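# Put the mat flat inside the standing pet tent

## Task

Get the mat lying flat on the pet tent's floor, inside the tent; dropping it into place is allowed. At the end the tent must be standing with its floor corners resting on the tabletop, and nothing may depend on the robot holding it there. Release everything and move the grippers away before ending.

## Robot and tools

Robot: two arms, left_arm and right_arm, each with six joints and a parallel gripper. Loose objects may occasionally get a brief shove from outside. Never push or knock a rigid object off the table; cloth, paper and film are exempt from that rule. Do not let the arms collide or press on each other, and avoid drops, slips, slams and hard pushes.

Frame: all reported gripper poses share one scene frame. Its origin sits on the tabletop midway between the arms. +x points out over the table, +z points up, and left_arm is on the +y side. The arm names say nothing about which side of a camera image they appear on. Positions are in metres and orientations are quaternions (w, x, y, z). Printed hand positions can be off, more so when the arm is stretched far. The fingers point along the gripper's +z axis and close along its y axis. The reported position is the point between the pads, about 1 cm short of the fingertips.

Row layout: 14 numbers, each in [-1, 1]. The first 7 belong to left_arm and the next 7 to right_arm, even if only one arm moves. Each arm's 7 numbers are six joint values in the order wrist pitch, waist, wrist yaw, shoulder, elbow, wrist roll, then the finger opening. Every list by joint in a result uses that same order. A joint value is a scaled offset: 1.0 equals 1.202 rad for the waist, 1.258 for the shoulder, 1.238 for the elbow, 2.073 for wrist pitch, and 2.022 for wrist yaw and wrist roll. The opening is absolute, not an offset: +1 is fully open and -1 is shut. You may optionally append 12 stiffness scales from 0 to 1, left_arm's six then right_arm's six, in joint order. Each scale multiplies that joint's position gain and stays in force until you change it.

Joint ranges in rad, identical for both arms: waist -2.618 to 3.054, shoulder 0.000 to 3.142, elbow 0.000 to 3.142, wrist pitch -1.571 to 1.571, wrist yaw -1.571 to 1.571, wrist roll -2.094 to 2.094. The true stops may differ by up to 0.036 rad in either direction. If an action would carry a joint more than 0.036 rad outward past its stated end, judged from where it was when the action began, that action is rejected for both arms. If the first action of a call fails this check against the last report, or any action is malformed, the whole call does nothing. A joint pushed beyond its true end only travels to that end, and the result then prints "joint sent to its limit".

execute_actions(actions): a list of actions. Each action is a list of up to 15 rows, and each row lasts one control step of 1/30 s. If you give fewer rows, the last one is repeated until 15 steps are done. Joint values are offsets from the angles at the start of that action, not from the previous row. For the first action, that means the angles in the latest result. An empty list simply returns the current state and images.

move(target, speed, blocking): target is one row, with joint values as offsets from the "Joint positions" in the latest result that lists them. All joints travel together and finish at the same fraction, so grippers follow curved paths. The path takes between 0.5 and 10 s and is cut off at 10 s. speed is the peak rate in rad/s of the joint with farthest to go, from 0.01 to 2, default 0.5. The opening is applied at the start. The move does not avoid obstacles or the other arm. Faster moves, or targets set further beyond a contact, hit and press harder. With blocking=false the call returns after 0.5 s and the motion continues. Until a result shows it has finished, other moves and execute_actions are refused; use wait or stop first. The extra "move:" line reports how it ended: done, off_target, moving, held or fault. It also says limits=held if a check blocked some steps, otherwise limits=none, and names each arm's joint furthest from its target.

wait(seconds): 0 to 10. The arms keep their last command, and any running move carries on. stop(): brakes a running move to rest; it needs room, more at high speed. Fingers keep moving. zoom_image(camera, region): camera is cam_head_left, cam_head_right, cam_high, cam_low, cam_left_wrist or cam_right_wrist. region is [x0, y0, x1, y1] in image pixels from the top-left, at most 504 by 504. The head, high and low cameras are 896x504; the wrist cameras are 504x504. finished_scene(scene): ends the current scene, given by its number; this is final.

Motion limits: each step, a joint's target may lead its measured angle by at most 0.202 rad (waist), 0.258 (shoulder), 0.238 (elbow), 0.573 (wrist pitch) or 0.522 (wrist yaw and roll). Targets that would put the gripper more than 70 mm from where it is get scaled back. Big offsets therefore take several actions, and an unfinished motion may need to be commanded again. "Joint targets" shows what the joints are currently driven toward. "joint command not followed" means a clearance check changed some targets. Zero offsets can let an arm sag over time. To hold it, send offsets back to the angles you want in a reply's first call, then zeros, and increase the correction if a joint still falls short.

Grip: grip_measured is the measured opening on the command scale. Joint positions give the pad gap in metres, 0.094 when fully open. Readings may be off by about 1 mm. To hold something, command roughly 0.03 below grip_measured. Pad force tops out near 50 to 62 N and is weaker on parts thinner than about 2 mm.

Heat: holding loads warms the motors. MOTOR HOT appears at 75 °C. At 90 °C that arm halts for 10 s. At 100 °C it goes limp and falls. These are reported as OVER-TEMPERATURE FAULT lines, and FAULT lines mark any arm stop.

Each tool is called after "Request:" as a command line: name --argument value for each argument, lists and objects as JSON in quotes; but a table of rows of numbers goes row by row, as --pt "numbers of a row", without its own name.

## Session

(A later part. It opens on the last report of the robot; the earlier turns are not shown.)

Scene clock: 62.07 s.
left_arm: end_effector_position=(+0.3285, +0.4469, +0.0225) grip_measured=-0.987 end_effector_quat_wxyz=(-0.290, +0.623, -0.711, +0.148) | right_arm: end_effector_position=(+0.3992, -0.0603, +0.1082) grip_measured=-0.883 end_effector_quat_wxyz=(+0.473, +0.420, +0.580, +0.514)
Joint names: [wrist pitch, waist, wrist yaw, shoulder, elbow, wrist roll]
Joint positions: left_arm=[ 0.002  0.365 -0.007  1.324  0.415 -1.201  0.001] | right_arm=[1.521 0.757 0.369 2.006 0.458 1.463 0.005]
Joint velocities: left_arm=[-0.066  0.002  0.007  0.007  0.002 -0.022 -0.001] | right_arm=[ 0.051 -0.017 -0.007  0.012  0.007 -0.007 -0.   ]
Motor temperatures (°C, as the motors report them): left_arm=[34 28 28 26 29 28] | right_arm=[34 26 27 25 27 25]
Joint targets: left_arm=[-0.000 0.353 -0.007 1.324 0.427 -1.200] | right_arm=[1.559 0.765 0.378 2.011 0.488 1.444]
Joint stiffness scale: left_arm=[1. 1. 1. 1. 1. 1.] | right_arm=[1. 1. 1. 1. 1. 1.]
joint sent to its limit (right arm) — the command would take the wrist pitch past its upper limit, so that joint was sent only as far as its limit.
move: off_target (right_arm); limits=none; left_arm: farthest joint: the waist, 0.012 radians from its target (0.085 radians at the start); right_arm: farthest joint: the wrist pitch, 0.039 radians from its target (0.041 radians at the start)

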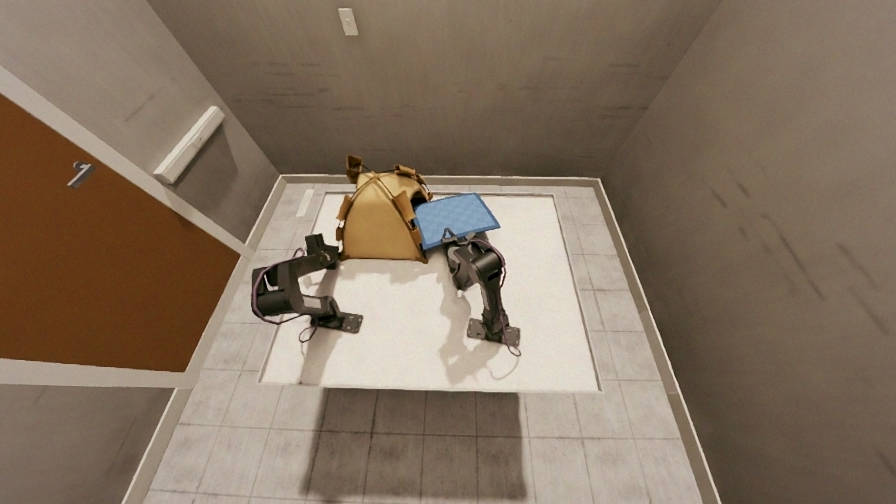

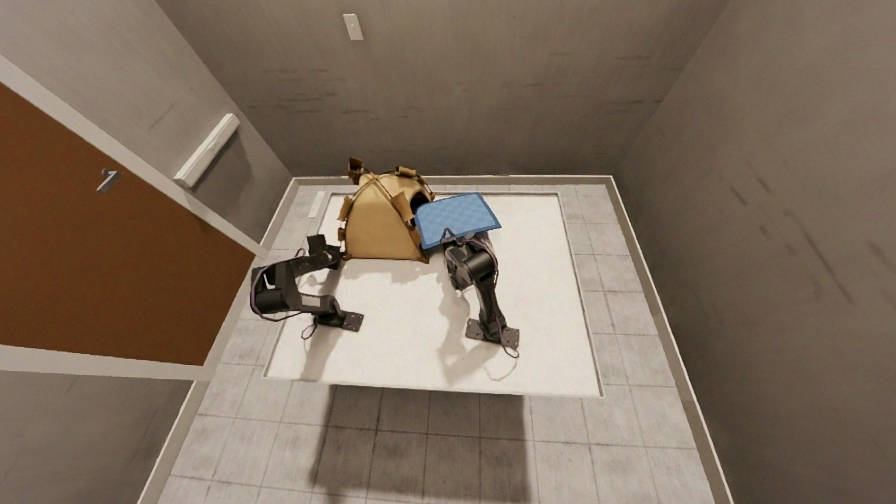

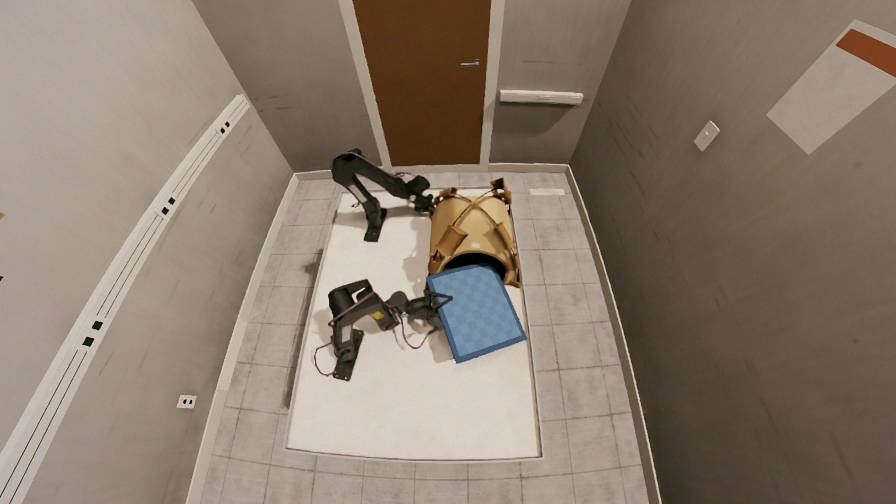

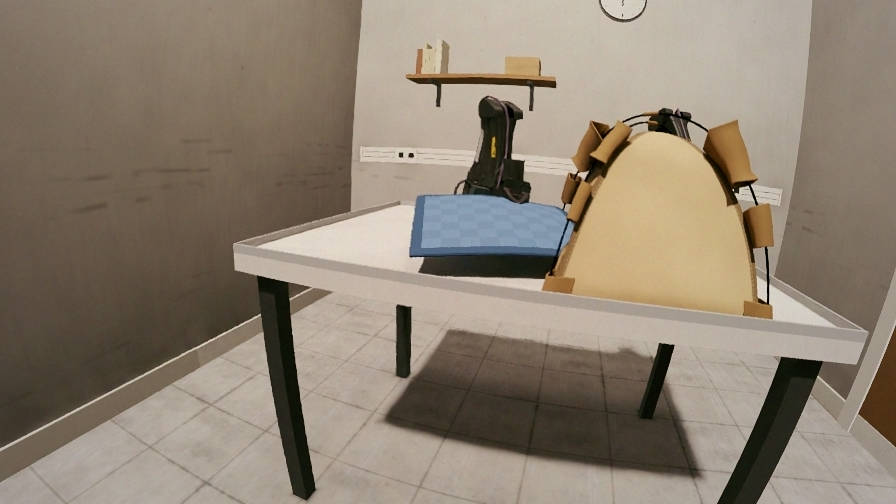

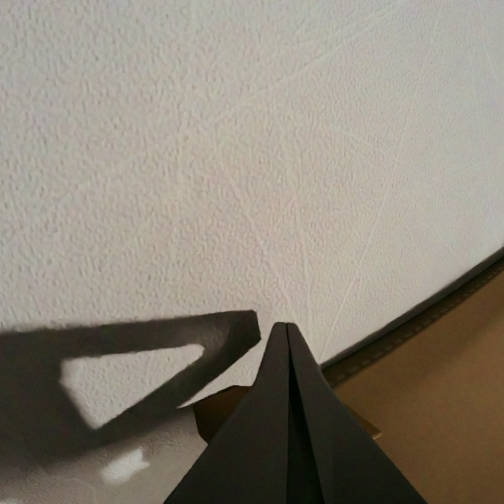

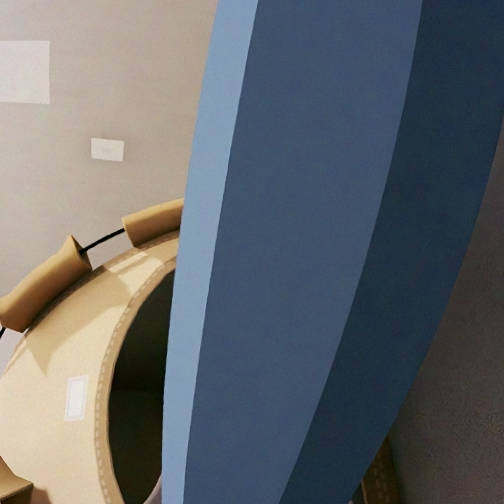

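Request:
move --target '[0,0,0,0,0.01,0,-1, 0.018,-0.045,0.054,0.17,0.225,-0.01,-0.9]' --speed 0.2

Request:
zoom_image --camera "cam_high" --region '[380, 220, 560, 380]'

Scene clock: 64.47 s.
left_arm: end_effector_position=(+0.3289, +0.4470, +0.0228) grip_measured=-0.987 end_effector_quat_wxyz=(-0.291, +0.623, -0.711, +0.149) | right_arm: end_effector_position=(+0.4543, -0.0532, +0.1051) grip_measured=-0.883 end_effector_quat_wxyz=(+0.506, +0.437, +0.530, +0.521)
Joint names: [wrist pitch, waist, wrist yaw, shoulder, elbow, wrist roll]
Joint positions: left_arm=[ 0.004  0.365 -0.007  1.324  0.415 -1.201  0.001] | right_arm=[1.563 0.728 0.429 2.208 0.707 1.464 0.005]
Joint velocities: left_arm=[-0.022 -0.017  0.007  0.002 -0.007  0.051 -0.001] | right_arm=[-0.007  0.007 -0.007 -0.007  0.007 -0.051 -0.001]
Motor temperatures (°C, as the motors report them): left_arm=[34 28 28 26 29 28] | right_arm=[34 26 27 26 27 25]
Joint targets: left_arm=[0.002 0.365 -0.007 1.324 0.427 -1.201] | right_arm=[1.558 0.703 0.479 2.220 0.737 1.443]
Joint stiffness scale: left_arm=[1. 1. 1. 1. 1. 1.] | right_arm=[1. 1. 1. 1. 1. 1.]
move: off_target (right_arm); limits=none; left_arm: farthest joint: the elbow, 0.012 radians from its target (0.012 radians at the start); right_arm: farthest joint: the wrist yaw, 0.049 radians from its target (0.109 radians at the start)

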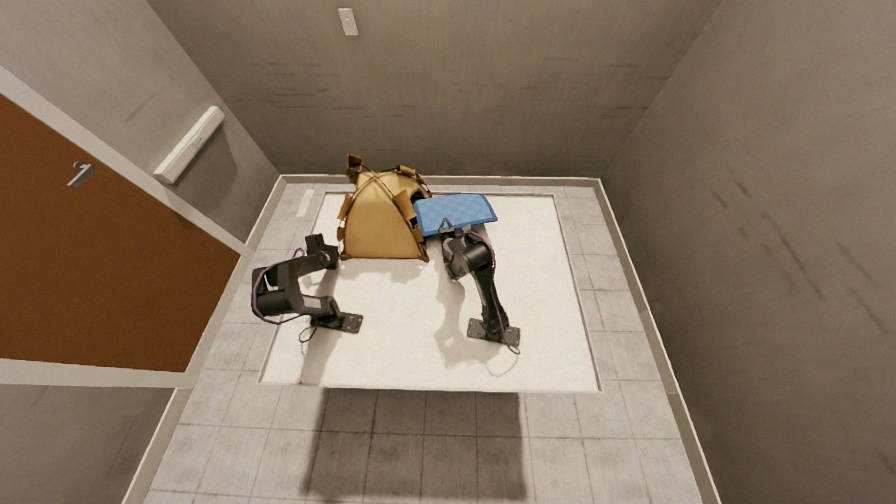

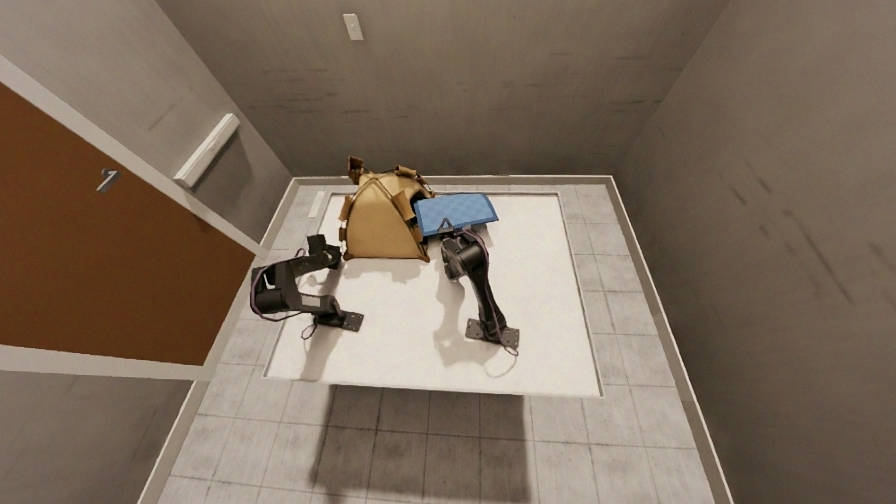

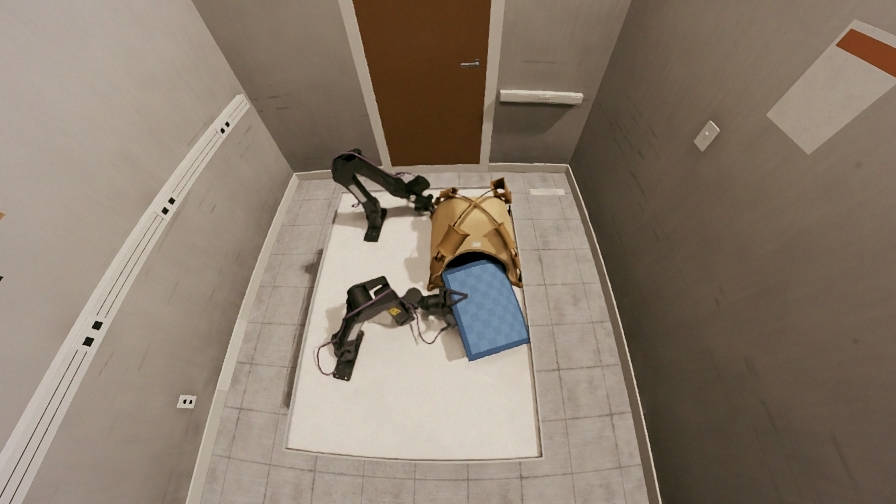

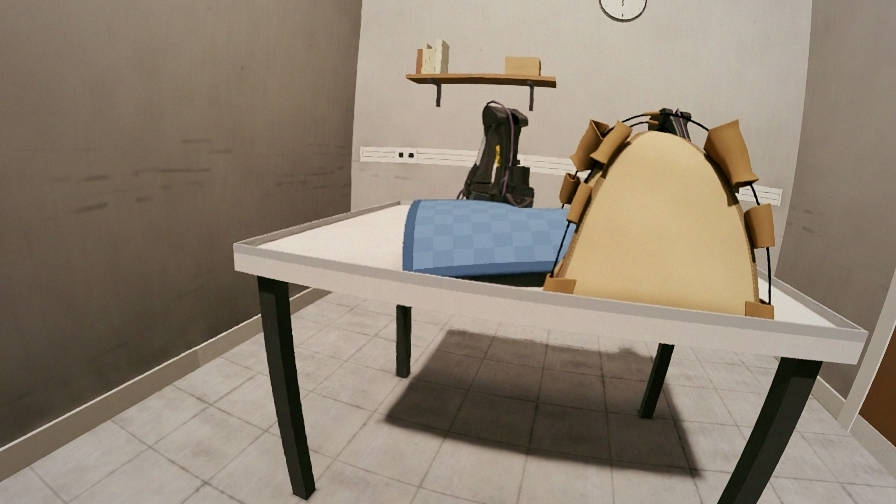

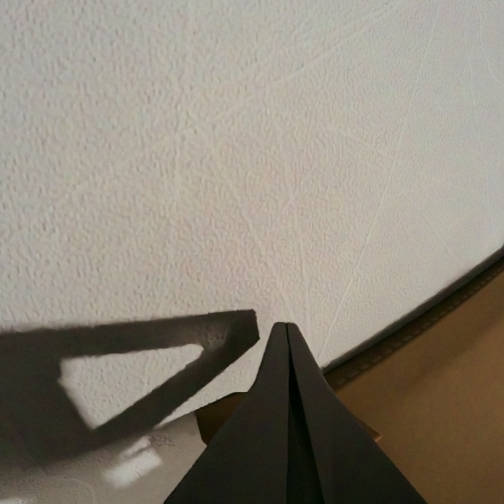

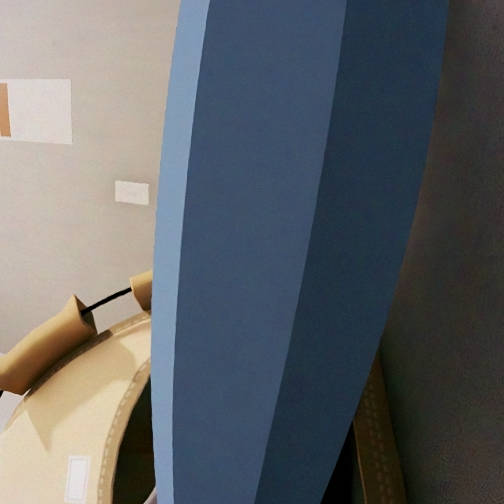

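Region (380, 220, 560, 380) of cam_high's 896x504 image, scaled by 2.800, with more detail than that image has.

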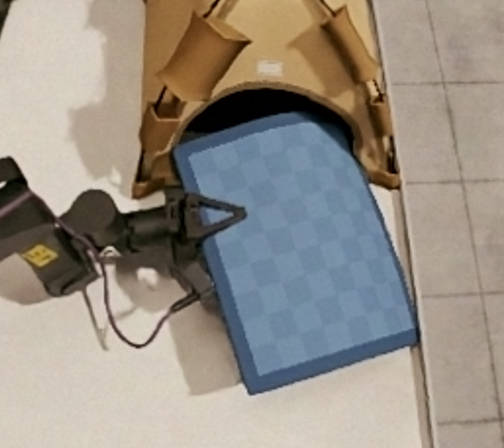

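Request:
move --target '[0,0,0,0,0.01,0,-1, -0.01,-0.025,0.05,0.075,0.11,-0.01,-0.93]' --speed 0.15

Request:
move --target '[0,0,0,0,0.01,0,-1, -0.02,0.065,0.04,0.03,0.085,-0.01,-0.93]' --speed 0.12

Request:
zoom_image --camera "cam_high" --region '[380, 220, 560, 380]'

Scene clock: 66.33 s.
left_arm: end_effector_position=(+0.3293, +0.4471, +0.0232) grip_measured=-0.987 end_effector_quat_wxyz=(-0.292, +0.623, -0.710, +0.149) | right_arm: end_effector_position=(+0.4742, -0.0483, +0.1005) grip_measured=-0.887 end_effector_quat_wxyz=(+0.519, +0.445, +0.511, +0.521)
Joint names: [wrist pitch, waist, wrist yaw, shoulder, elbow, wrist roll]
Joint positions: left_arm=[ 0.006  0.365 -0.007  1.324  0.415 -1.201  0.001] | right_arm=[1.563 0.729 0.469 2.287 0.814 1.463 0.005]
Joint velocities: left_arm=[ 0.022 -0.012 -0.051  0.012  0.007  0.007 -0.   ] | right_arm=[-0.007 -0.002 -0.051  0.002 -0.007 -0.022  0.   ]
Motor temperatures (°C, as the motors report them): left_arm=[34 28 28 26 29 28] | right_arm=[34 26 27 26 27 25]
Joint targets: left_arm=[0.004 0.365 -0.007 1.324 0.427 -1.201] | right_arm=[1.542 0.698 0.530 2.302 0.843 1.443]
Joint stiffness scale: left_arm=[1. 1. 1. 1. 1. 1.] | right_arm=[1. 1. 1. 1. 1. 1.]
move: off_target (right_arm); limits=none; left_arm: farthest joint: the elbow, 0.012 radians from its target (0.012 radians at the start); right_arm: farthest joint: the wrist yaw, 0.061 radians from its target (0.101 radians at the start)

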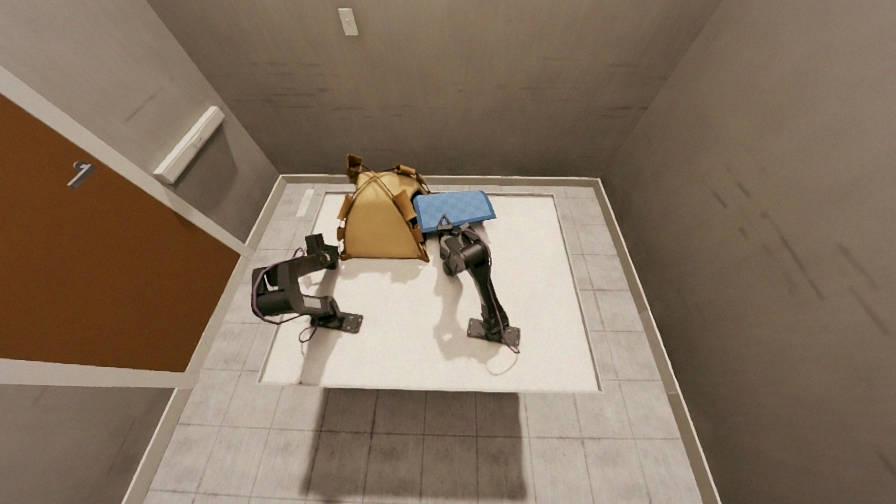

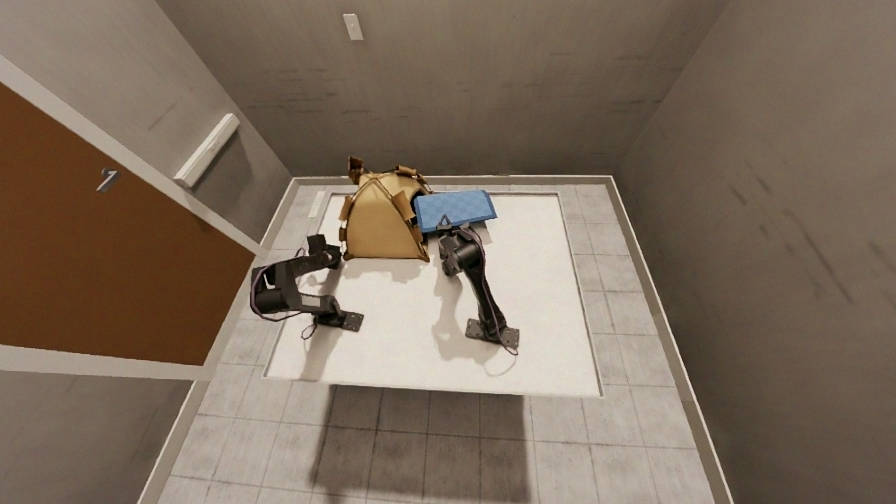

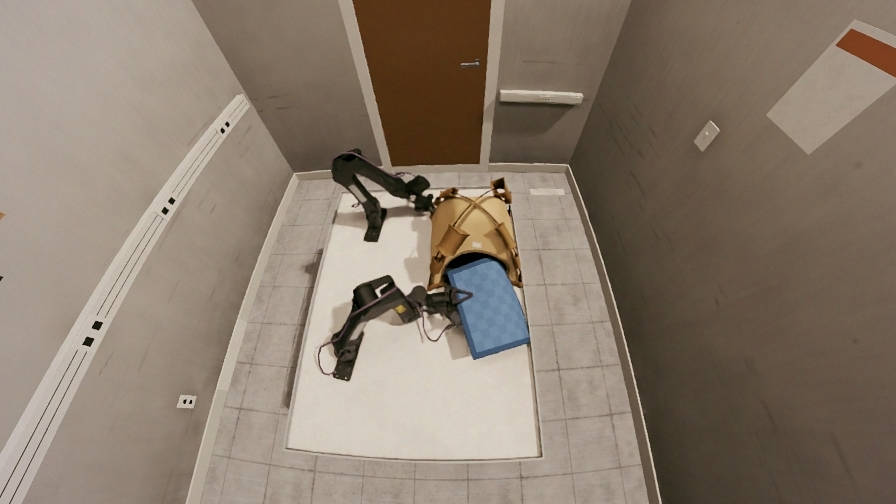

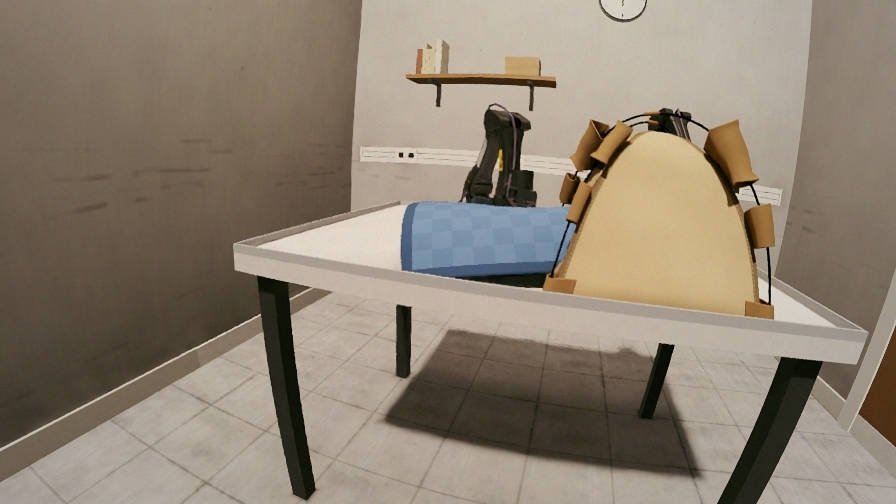

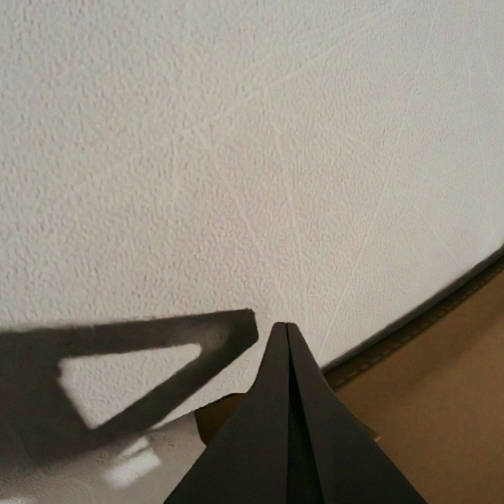

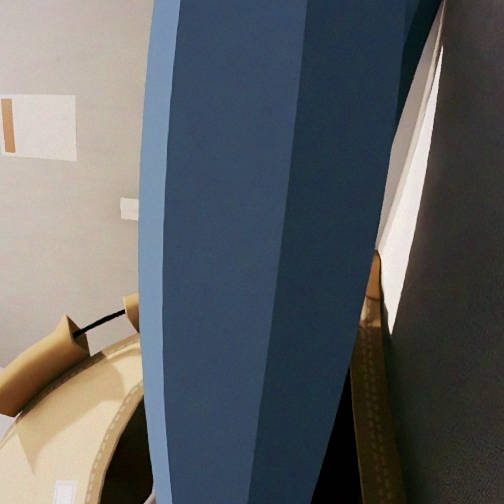

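Scene clock: 67.63 s.
left_arm: end_effector_position=(+0.3298, +0.4472, +0.0235) grip_measured=-0.987 end_effector_quat_wxyz=(-0.293, +0.623, -0.710, +0.150) | right_arm: end_effector_position=(+0.4736, -0.0210, +0.1098) grip_measured=-0.887 end_effector_quat_wxyz=(+0.523, +0.448, +0.491, +0.533)
Joint names: [wrist pitch, waist, wrist yaw, shoulder, elbow, wrist roll]
Joint positions: left_arm=[ 0.009  0.365 -0.007  1.324  0.415 -1.201  0.001] | right_arm=[1.56  0.8   0.552 2.313 0.89  1.462 0.005]
Joint velocities: left_arm=[-0.007  0.002  0.081  0.007 -0.002  0.022 -0.001] | right_arm=[-0.051  0.002  0.022  0.007 -0.002 -0.037  0.   ]
Motor temperatures (°C, as the motors report them): left_arm=[34 28 28 26 29 28] | right_arm=[33 26 27 26 27 25]
Joint targets: left_arm=[0.006 0.365 -0.007 1.324 0.427 -1.201] | right_arm=[1.522 0.807 0.549 2.325 0.920 1.443]
Joint stiffness scale: left_arm=[1. 1. 1. 1. 1. 1.] | right_arm=[1. 1. 1. 1. 1. 1.]
move: off_target (right_arm); limits=none; left_arm: farthest joint: the elbow, 0.012 radians from its target (0.012 radians at the start); right_arm: farthest joint: the wrist pitch, 0.038 radians from its target (0.042 radians at the start)

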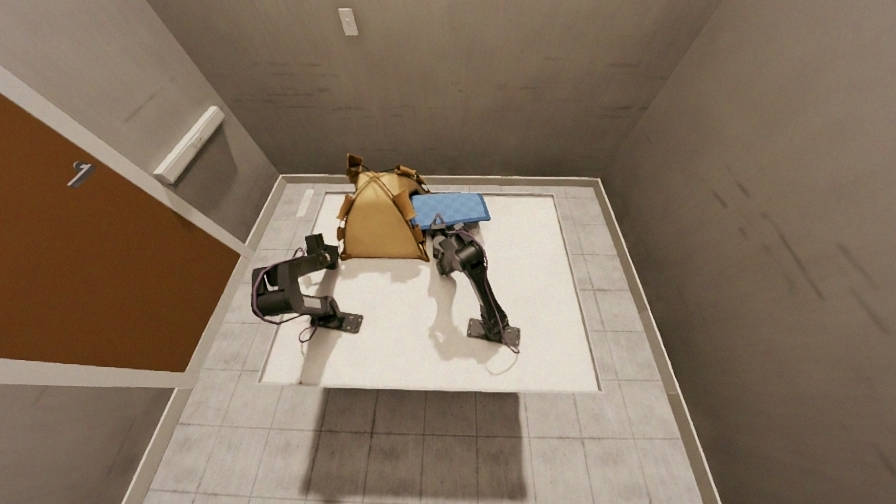

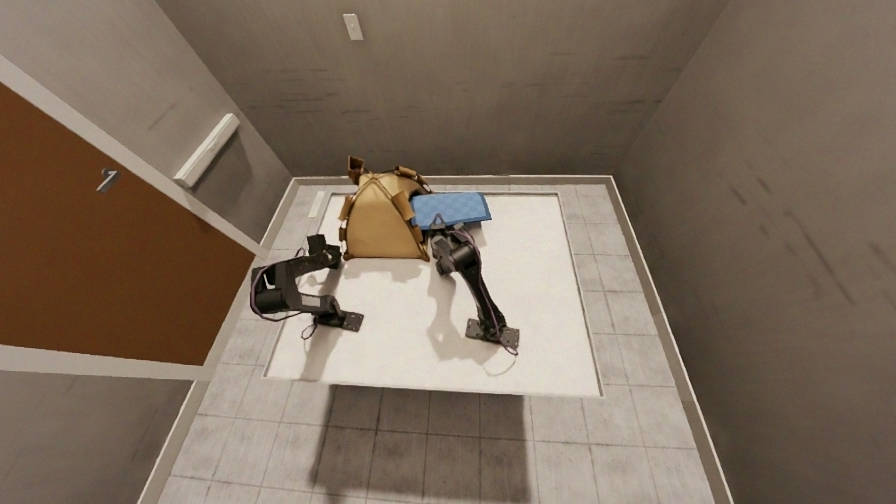

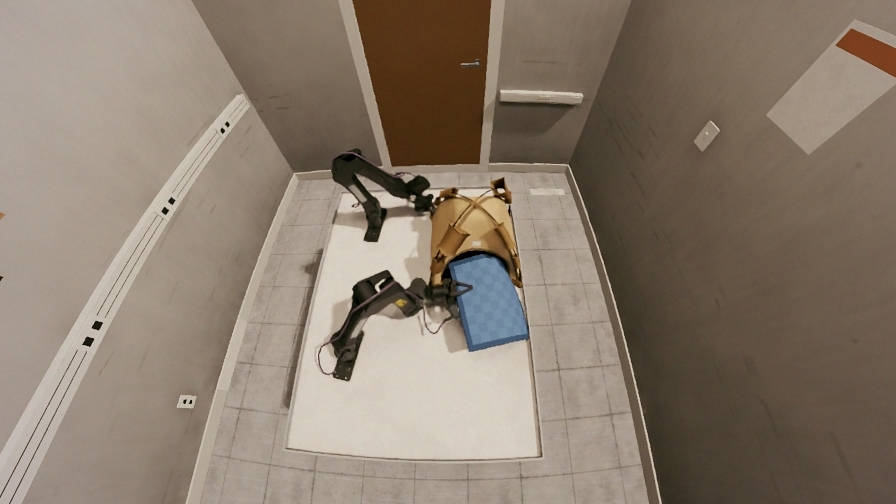

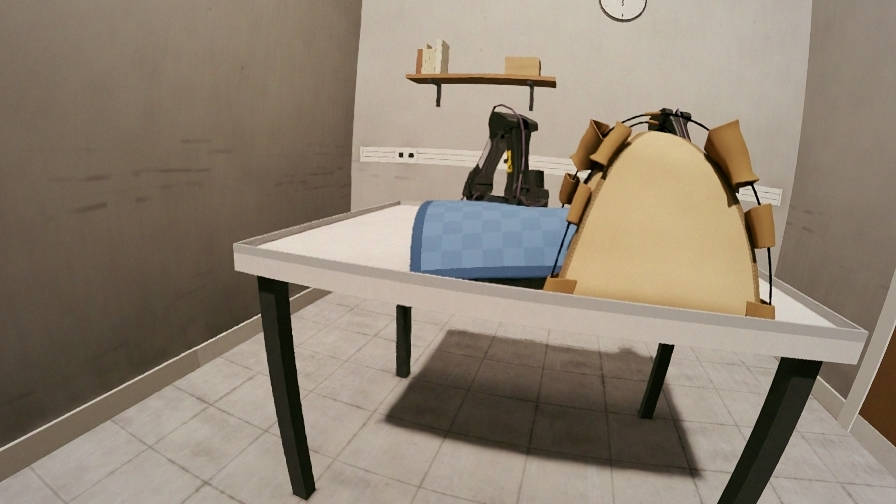

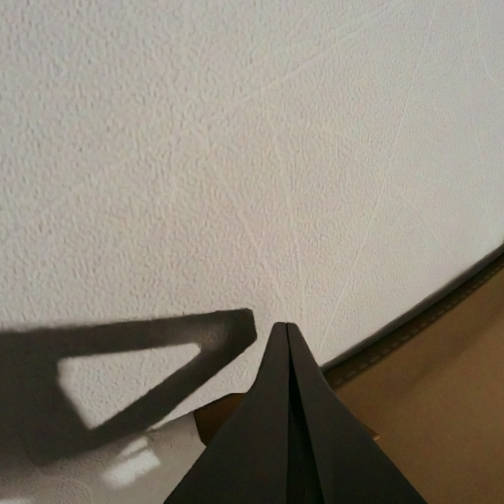

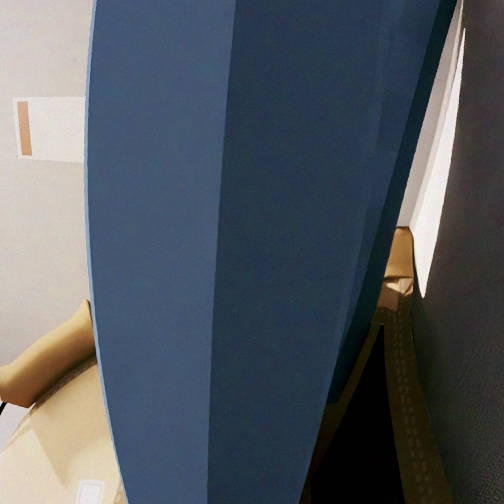

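Region (380, 220, 560, 380) of cam_high's 896x504 image, scaled by 2.800, with more detail than that image has.

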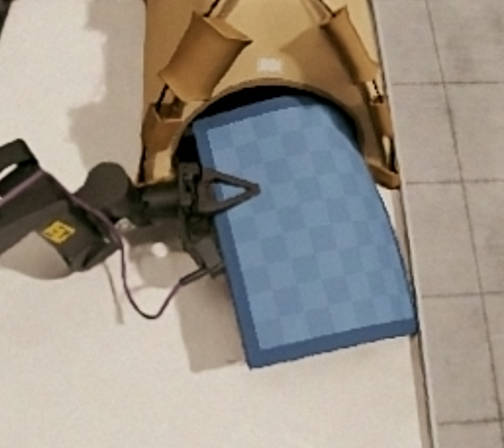

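Request:
execute_actions --actions '[]'

Scene clock: 68.70 s.
left_arm: end_effector_position=(+0.3298, +0.4472, +0.0235) grip_measured=-0.987 end_effector_quat_wxyz=(-0.293, +0.623, -0.710, +0.150) | right_arm: end_effector_position=(+0.4736, -0.0210, +0.1097) grip_measured=-0.887 end_effector_quat_wxyz=(+0.523, +0.448, +0.491, +0.533)
Joint names: [wrist pitch, waist, wrist yaw, shoulder, elbow, wrist roll]
Joint positions: left_arm=[ 0.009  0.365 -0.007  1.324  0.415 -1.201  0.001] | right_arm=[1.559 0.8   0.552 2.313 0.89  1.462 0.005]
Joint velocities: left_arm=[-0.081  0.002 -0.007 -0.002  0.007 -0.066 -0.001] | right_arm=[ 0.007 -0.012  0.022 -0.007 -0.002 -0.051  0.001]
Motor temperatures (°C, as the motors report them): left_arm=[34 28 28 26 29 28] | right_arm=[33 26 27 26 27 25]
Joint targets: left_arm=[0.006 0.365 -0.007 1.324 0.427 -1.201] | right_arm=[1.522 0.807 0.549 2.325 0.920 1.443]
Joint stiffness scale: left_arm=[1. 1. 1. 1. 1. 1.] | right_arm=[1. 1. 1. 1. 1. 1.]

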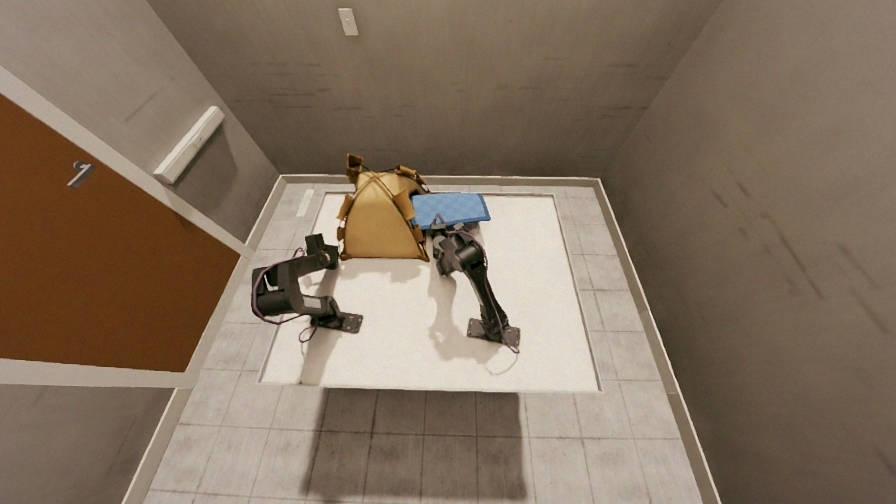

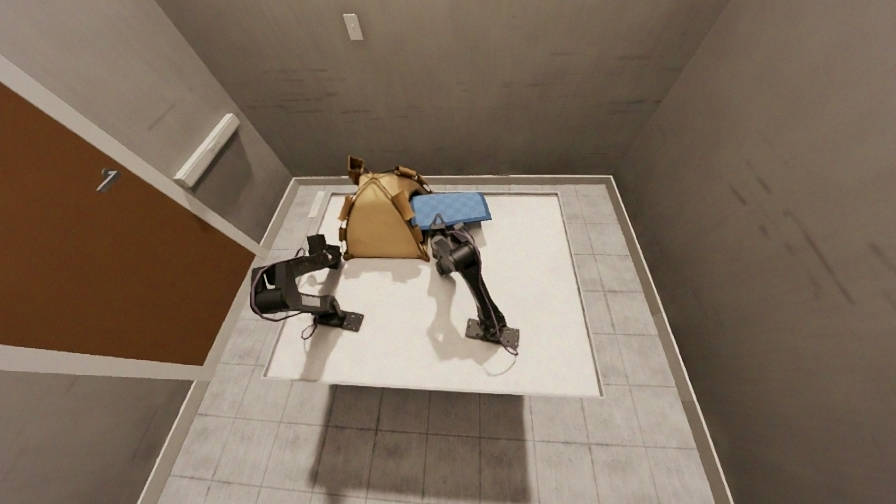

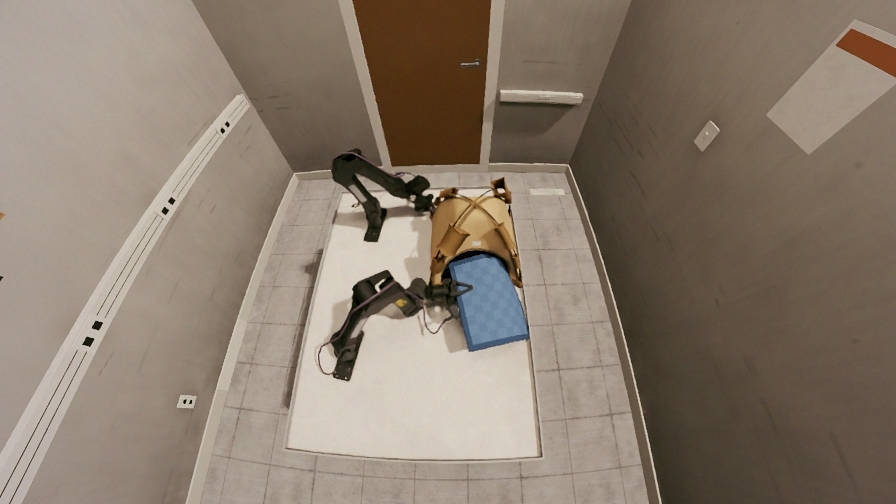

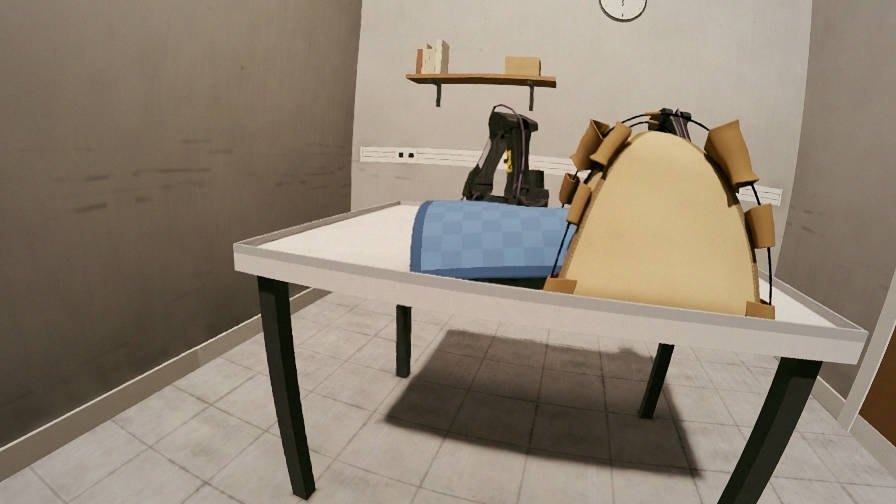

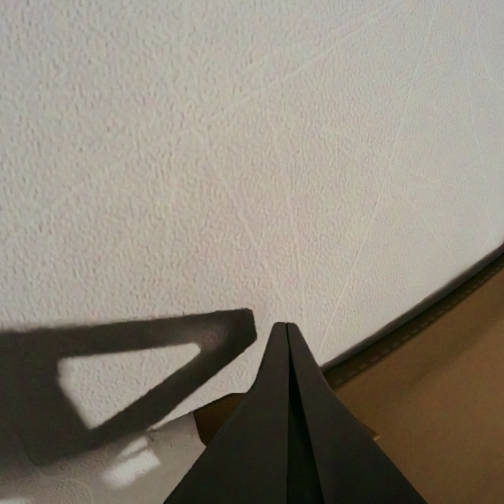

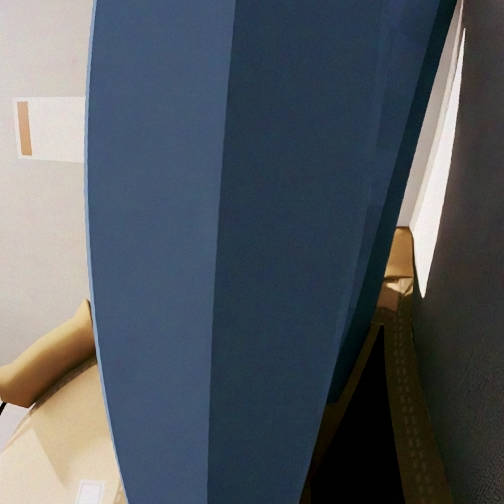

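Request:
zoom_image --camera "cam_high" --region '[380, 170, 580, 370]'

Region (380, 170, 580, 370) of cam_high's 896x504 image, scaled by 2.520, with more detail than that image has.

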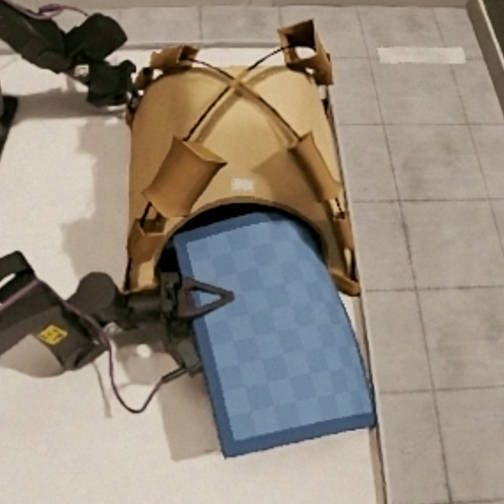

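Request:
move --target '[0,0,0,0,0.01,0,-1,-0.09,0.03,-0.04,0.01,0.025,0,-0.93]' --speed 0.2

Request:
zoom_image --camera "cam_high" --region '[380, 170, 580, 370]'

Scene clock: 71.50 s.
left_arm: end_effector_position=(+0.3303, +0.4473, +0.0239) grip_measured=-0.987 end_effector_quat_wxyz=(-0.294, +0.622, -0.710, +0.150) | right_arm: end_effector_position=(+0.4703, -0.0072, +0.0806) grip_measured=-0.887 end_effector_quat_wxyz=(+0.503, +0.447, +0.546, +0.499)
Joint names: [wrist pitch, waist, wrist yaw, shoulder, elbow, wrist roll]
Joint positions: left_arm=[ 0.011  0.365 -0.007  1.324  0.415 -1.201  0.001] | right_arm=[1.428 0.821 0.537 2.313 0.89  1.466 0.005]
Joint velocities: left_arm=[-0.066  0.007 -0.007 -0.002  0.012 -0.022  0.001] | right_arm=[-0.066  0.012  0.022  0.007  0.002 -0.007  0.001]
Motor temperatures (°C, as the motors report them): left_arm=[34 28 28 26 29 28] | right_arm=[33 26 27 26 27 25]
Joint targets: left_arm=[0.009 0.365 -0.007 1.324 0.427 -1.201] | right_arm=[1.373 0.836 0.472 2.326 0.921 1.462]
Joint stiffness scale: left_arm=[1. 1. 1. 1. 1. 1.] | right_arm=[1. 1. 1. 1. 1. 1.]
move: off_target (right_arm); limits=none; left_arm: farthest joint: the elbow, 0.012 radians from its target (0.012 radians at the start); right_arm: farthest joint: the wrist yaw, 0.066 radians from its target (0.081 radians at the start)

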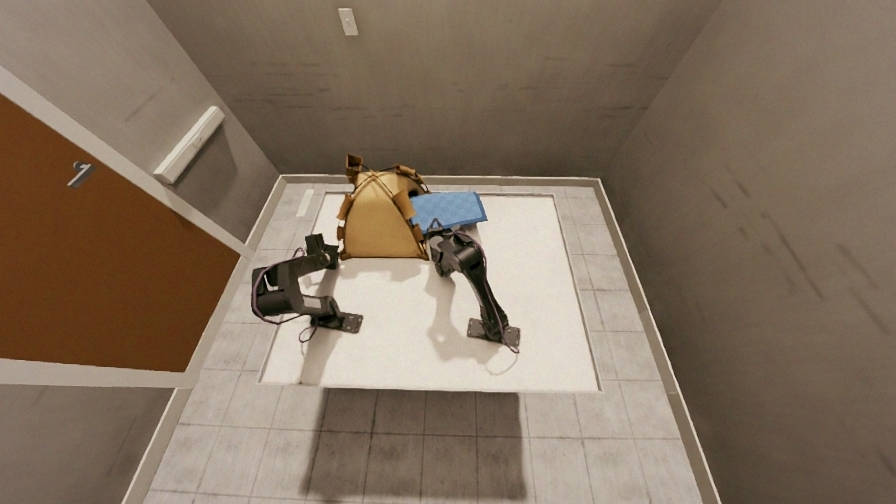

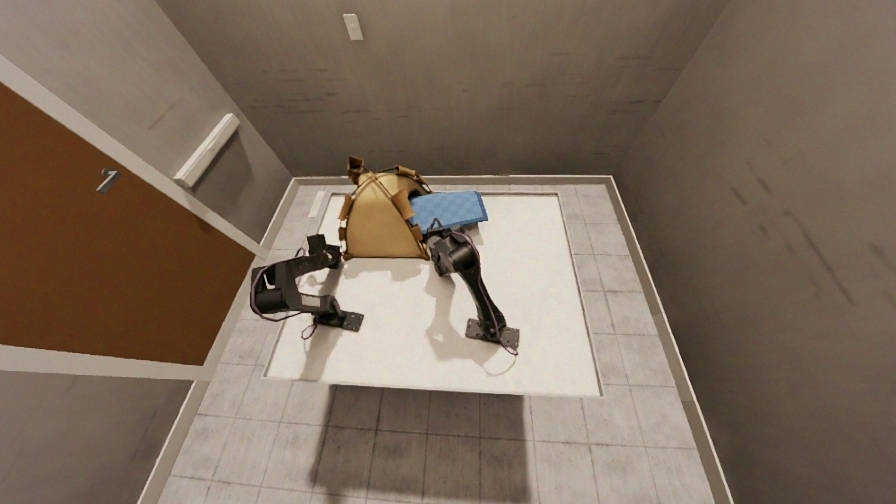

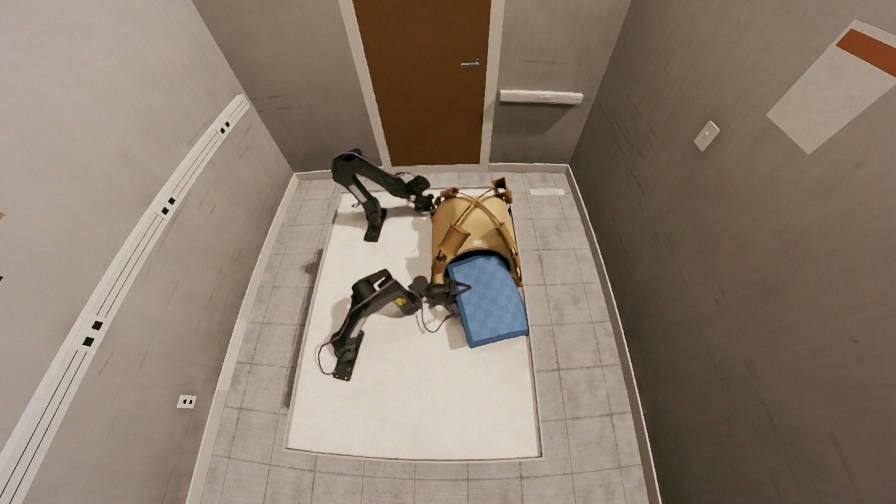

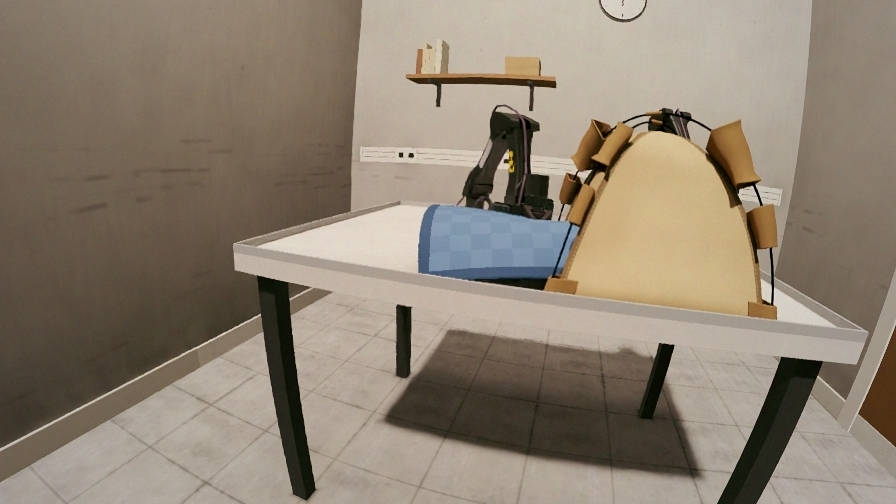

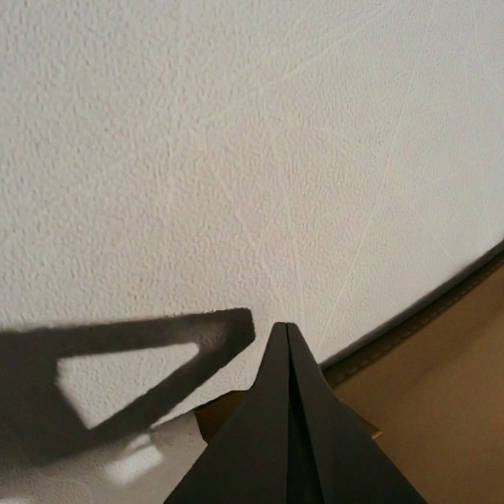

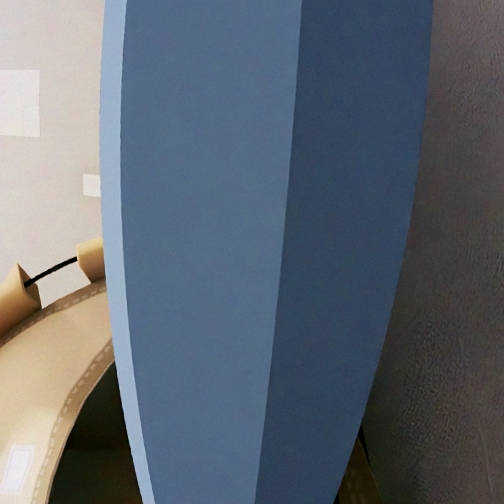

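Region (380, 170, 580, 370) of cam_high's 896x504 image, scaled by 2.520, with more detail than that image has.

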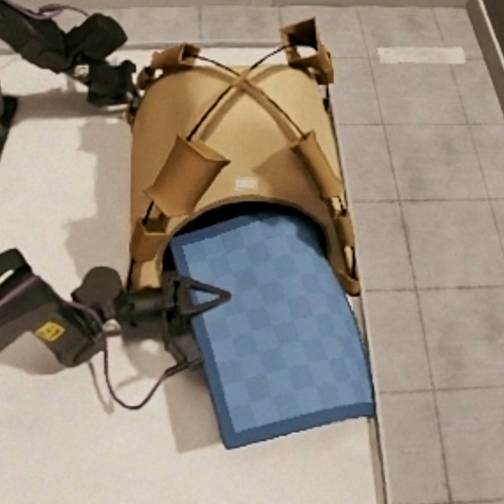

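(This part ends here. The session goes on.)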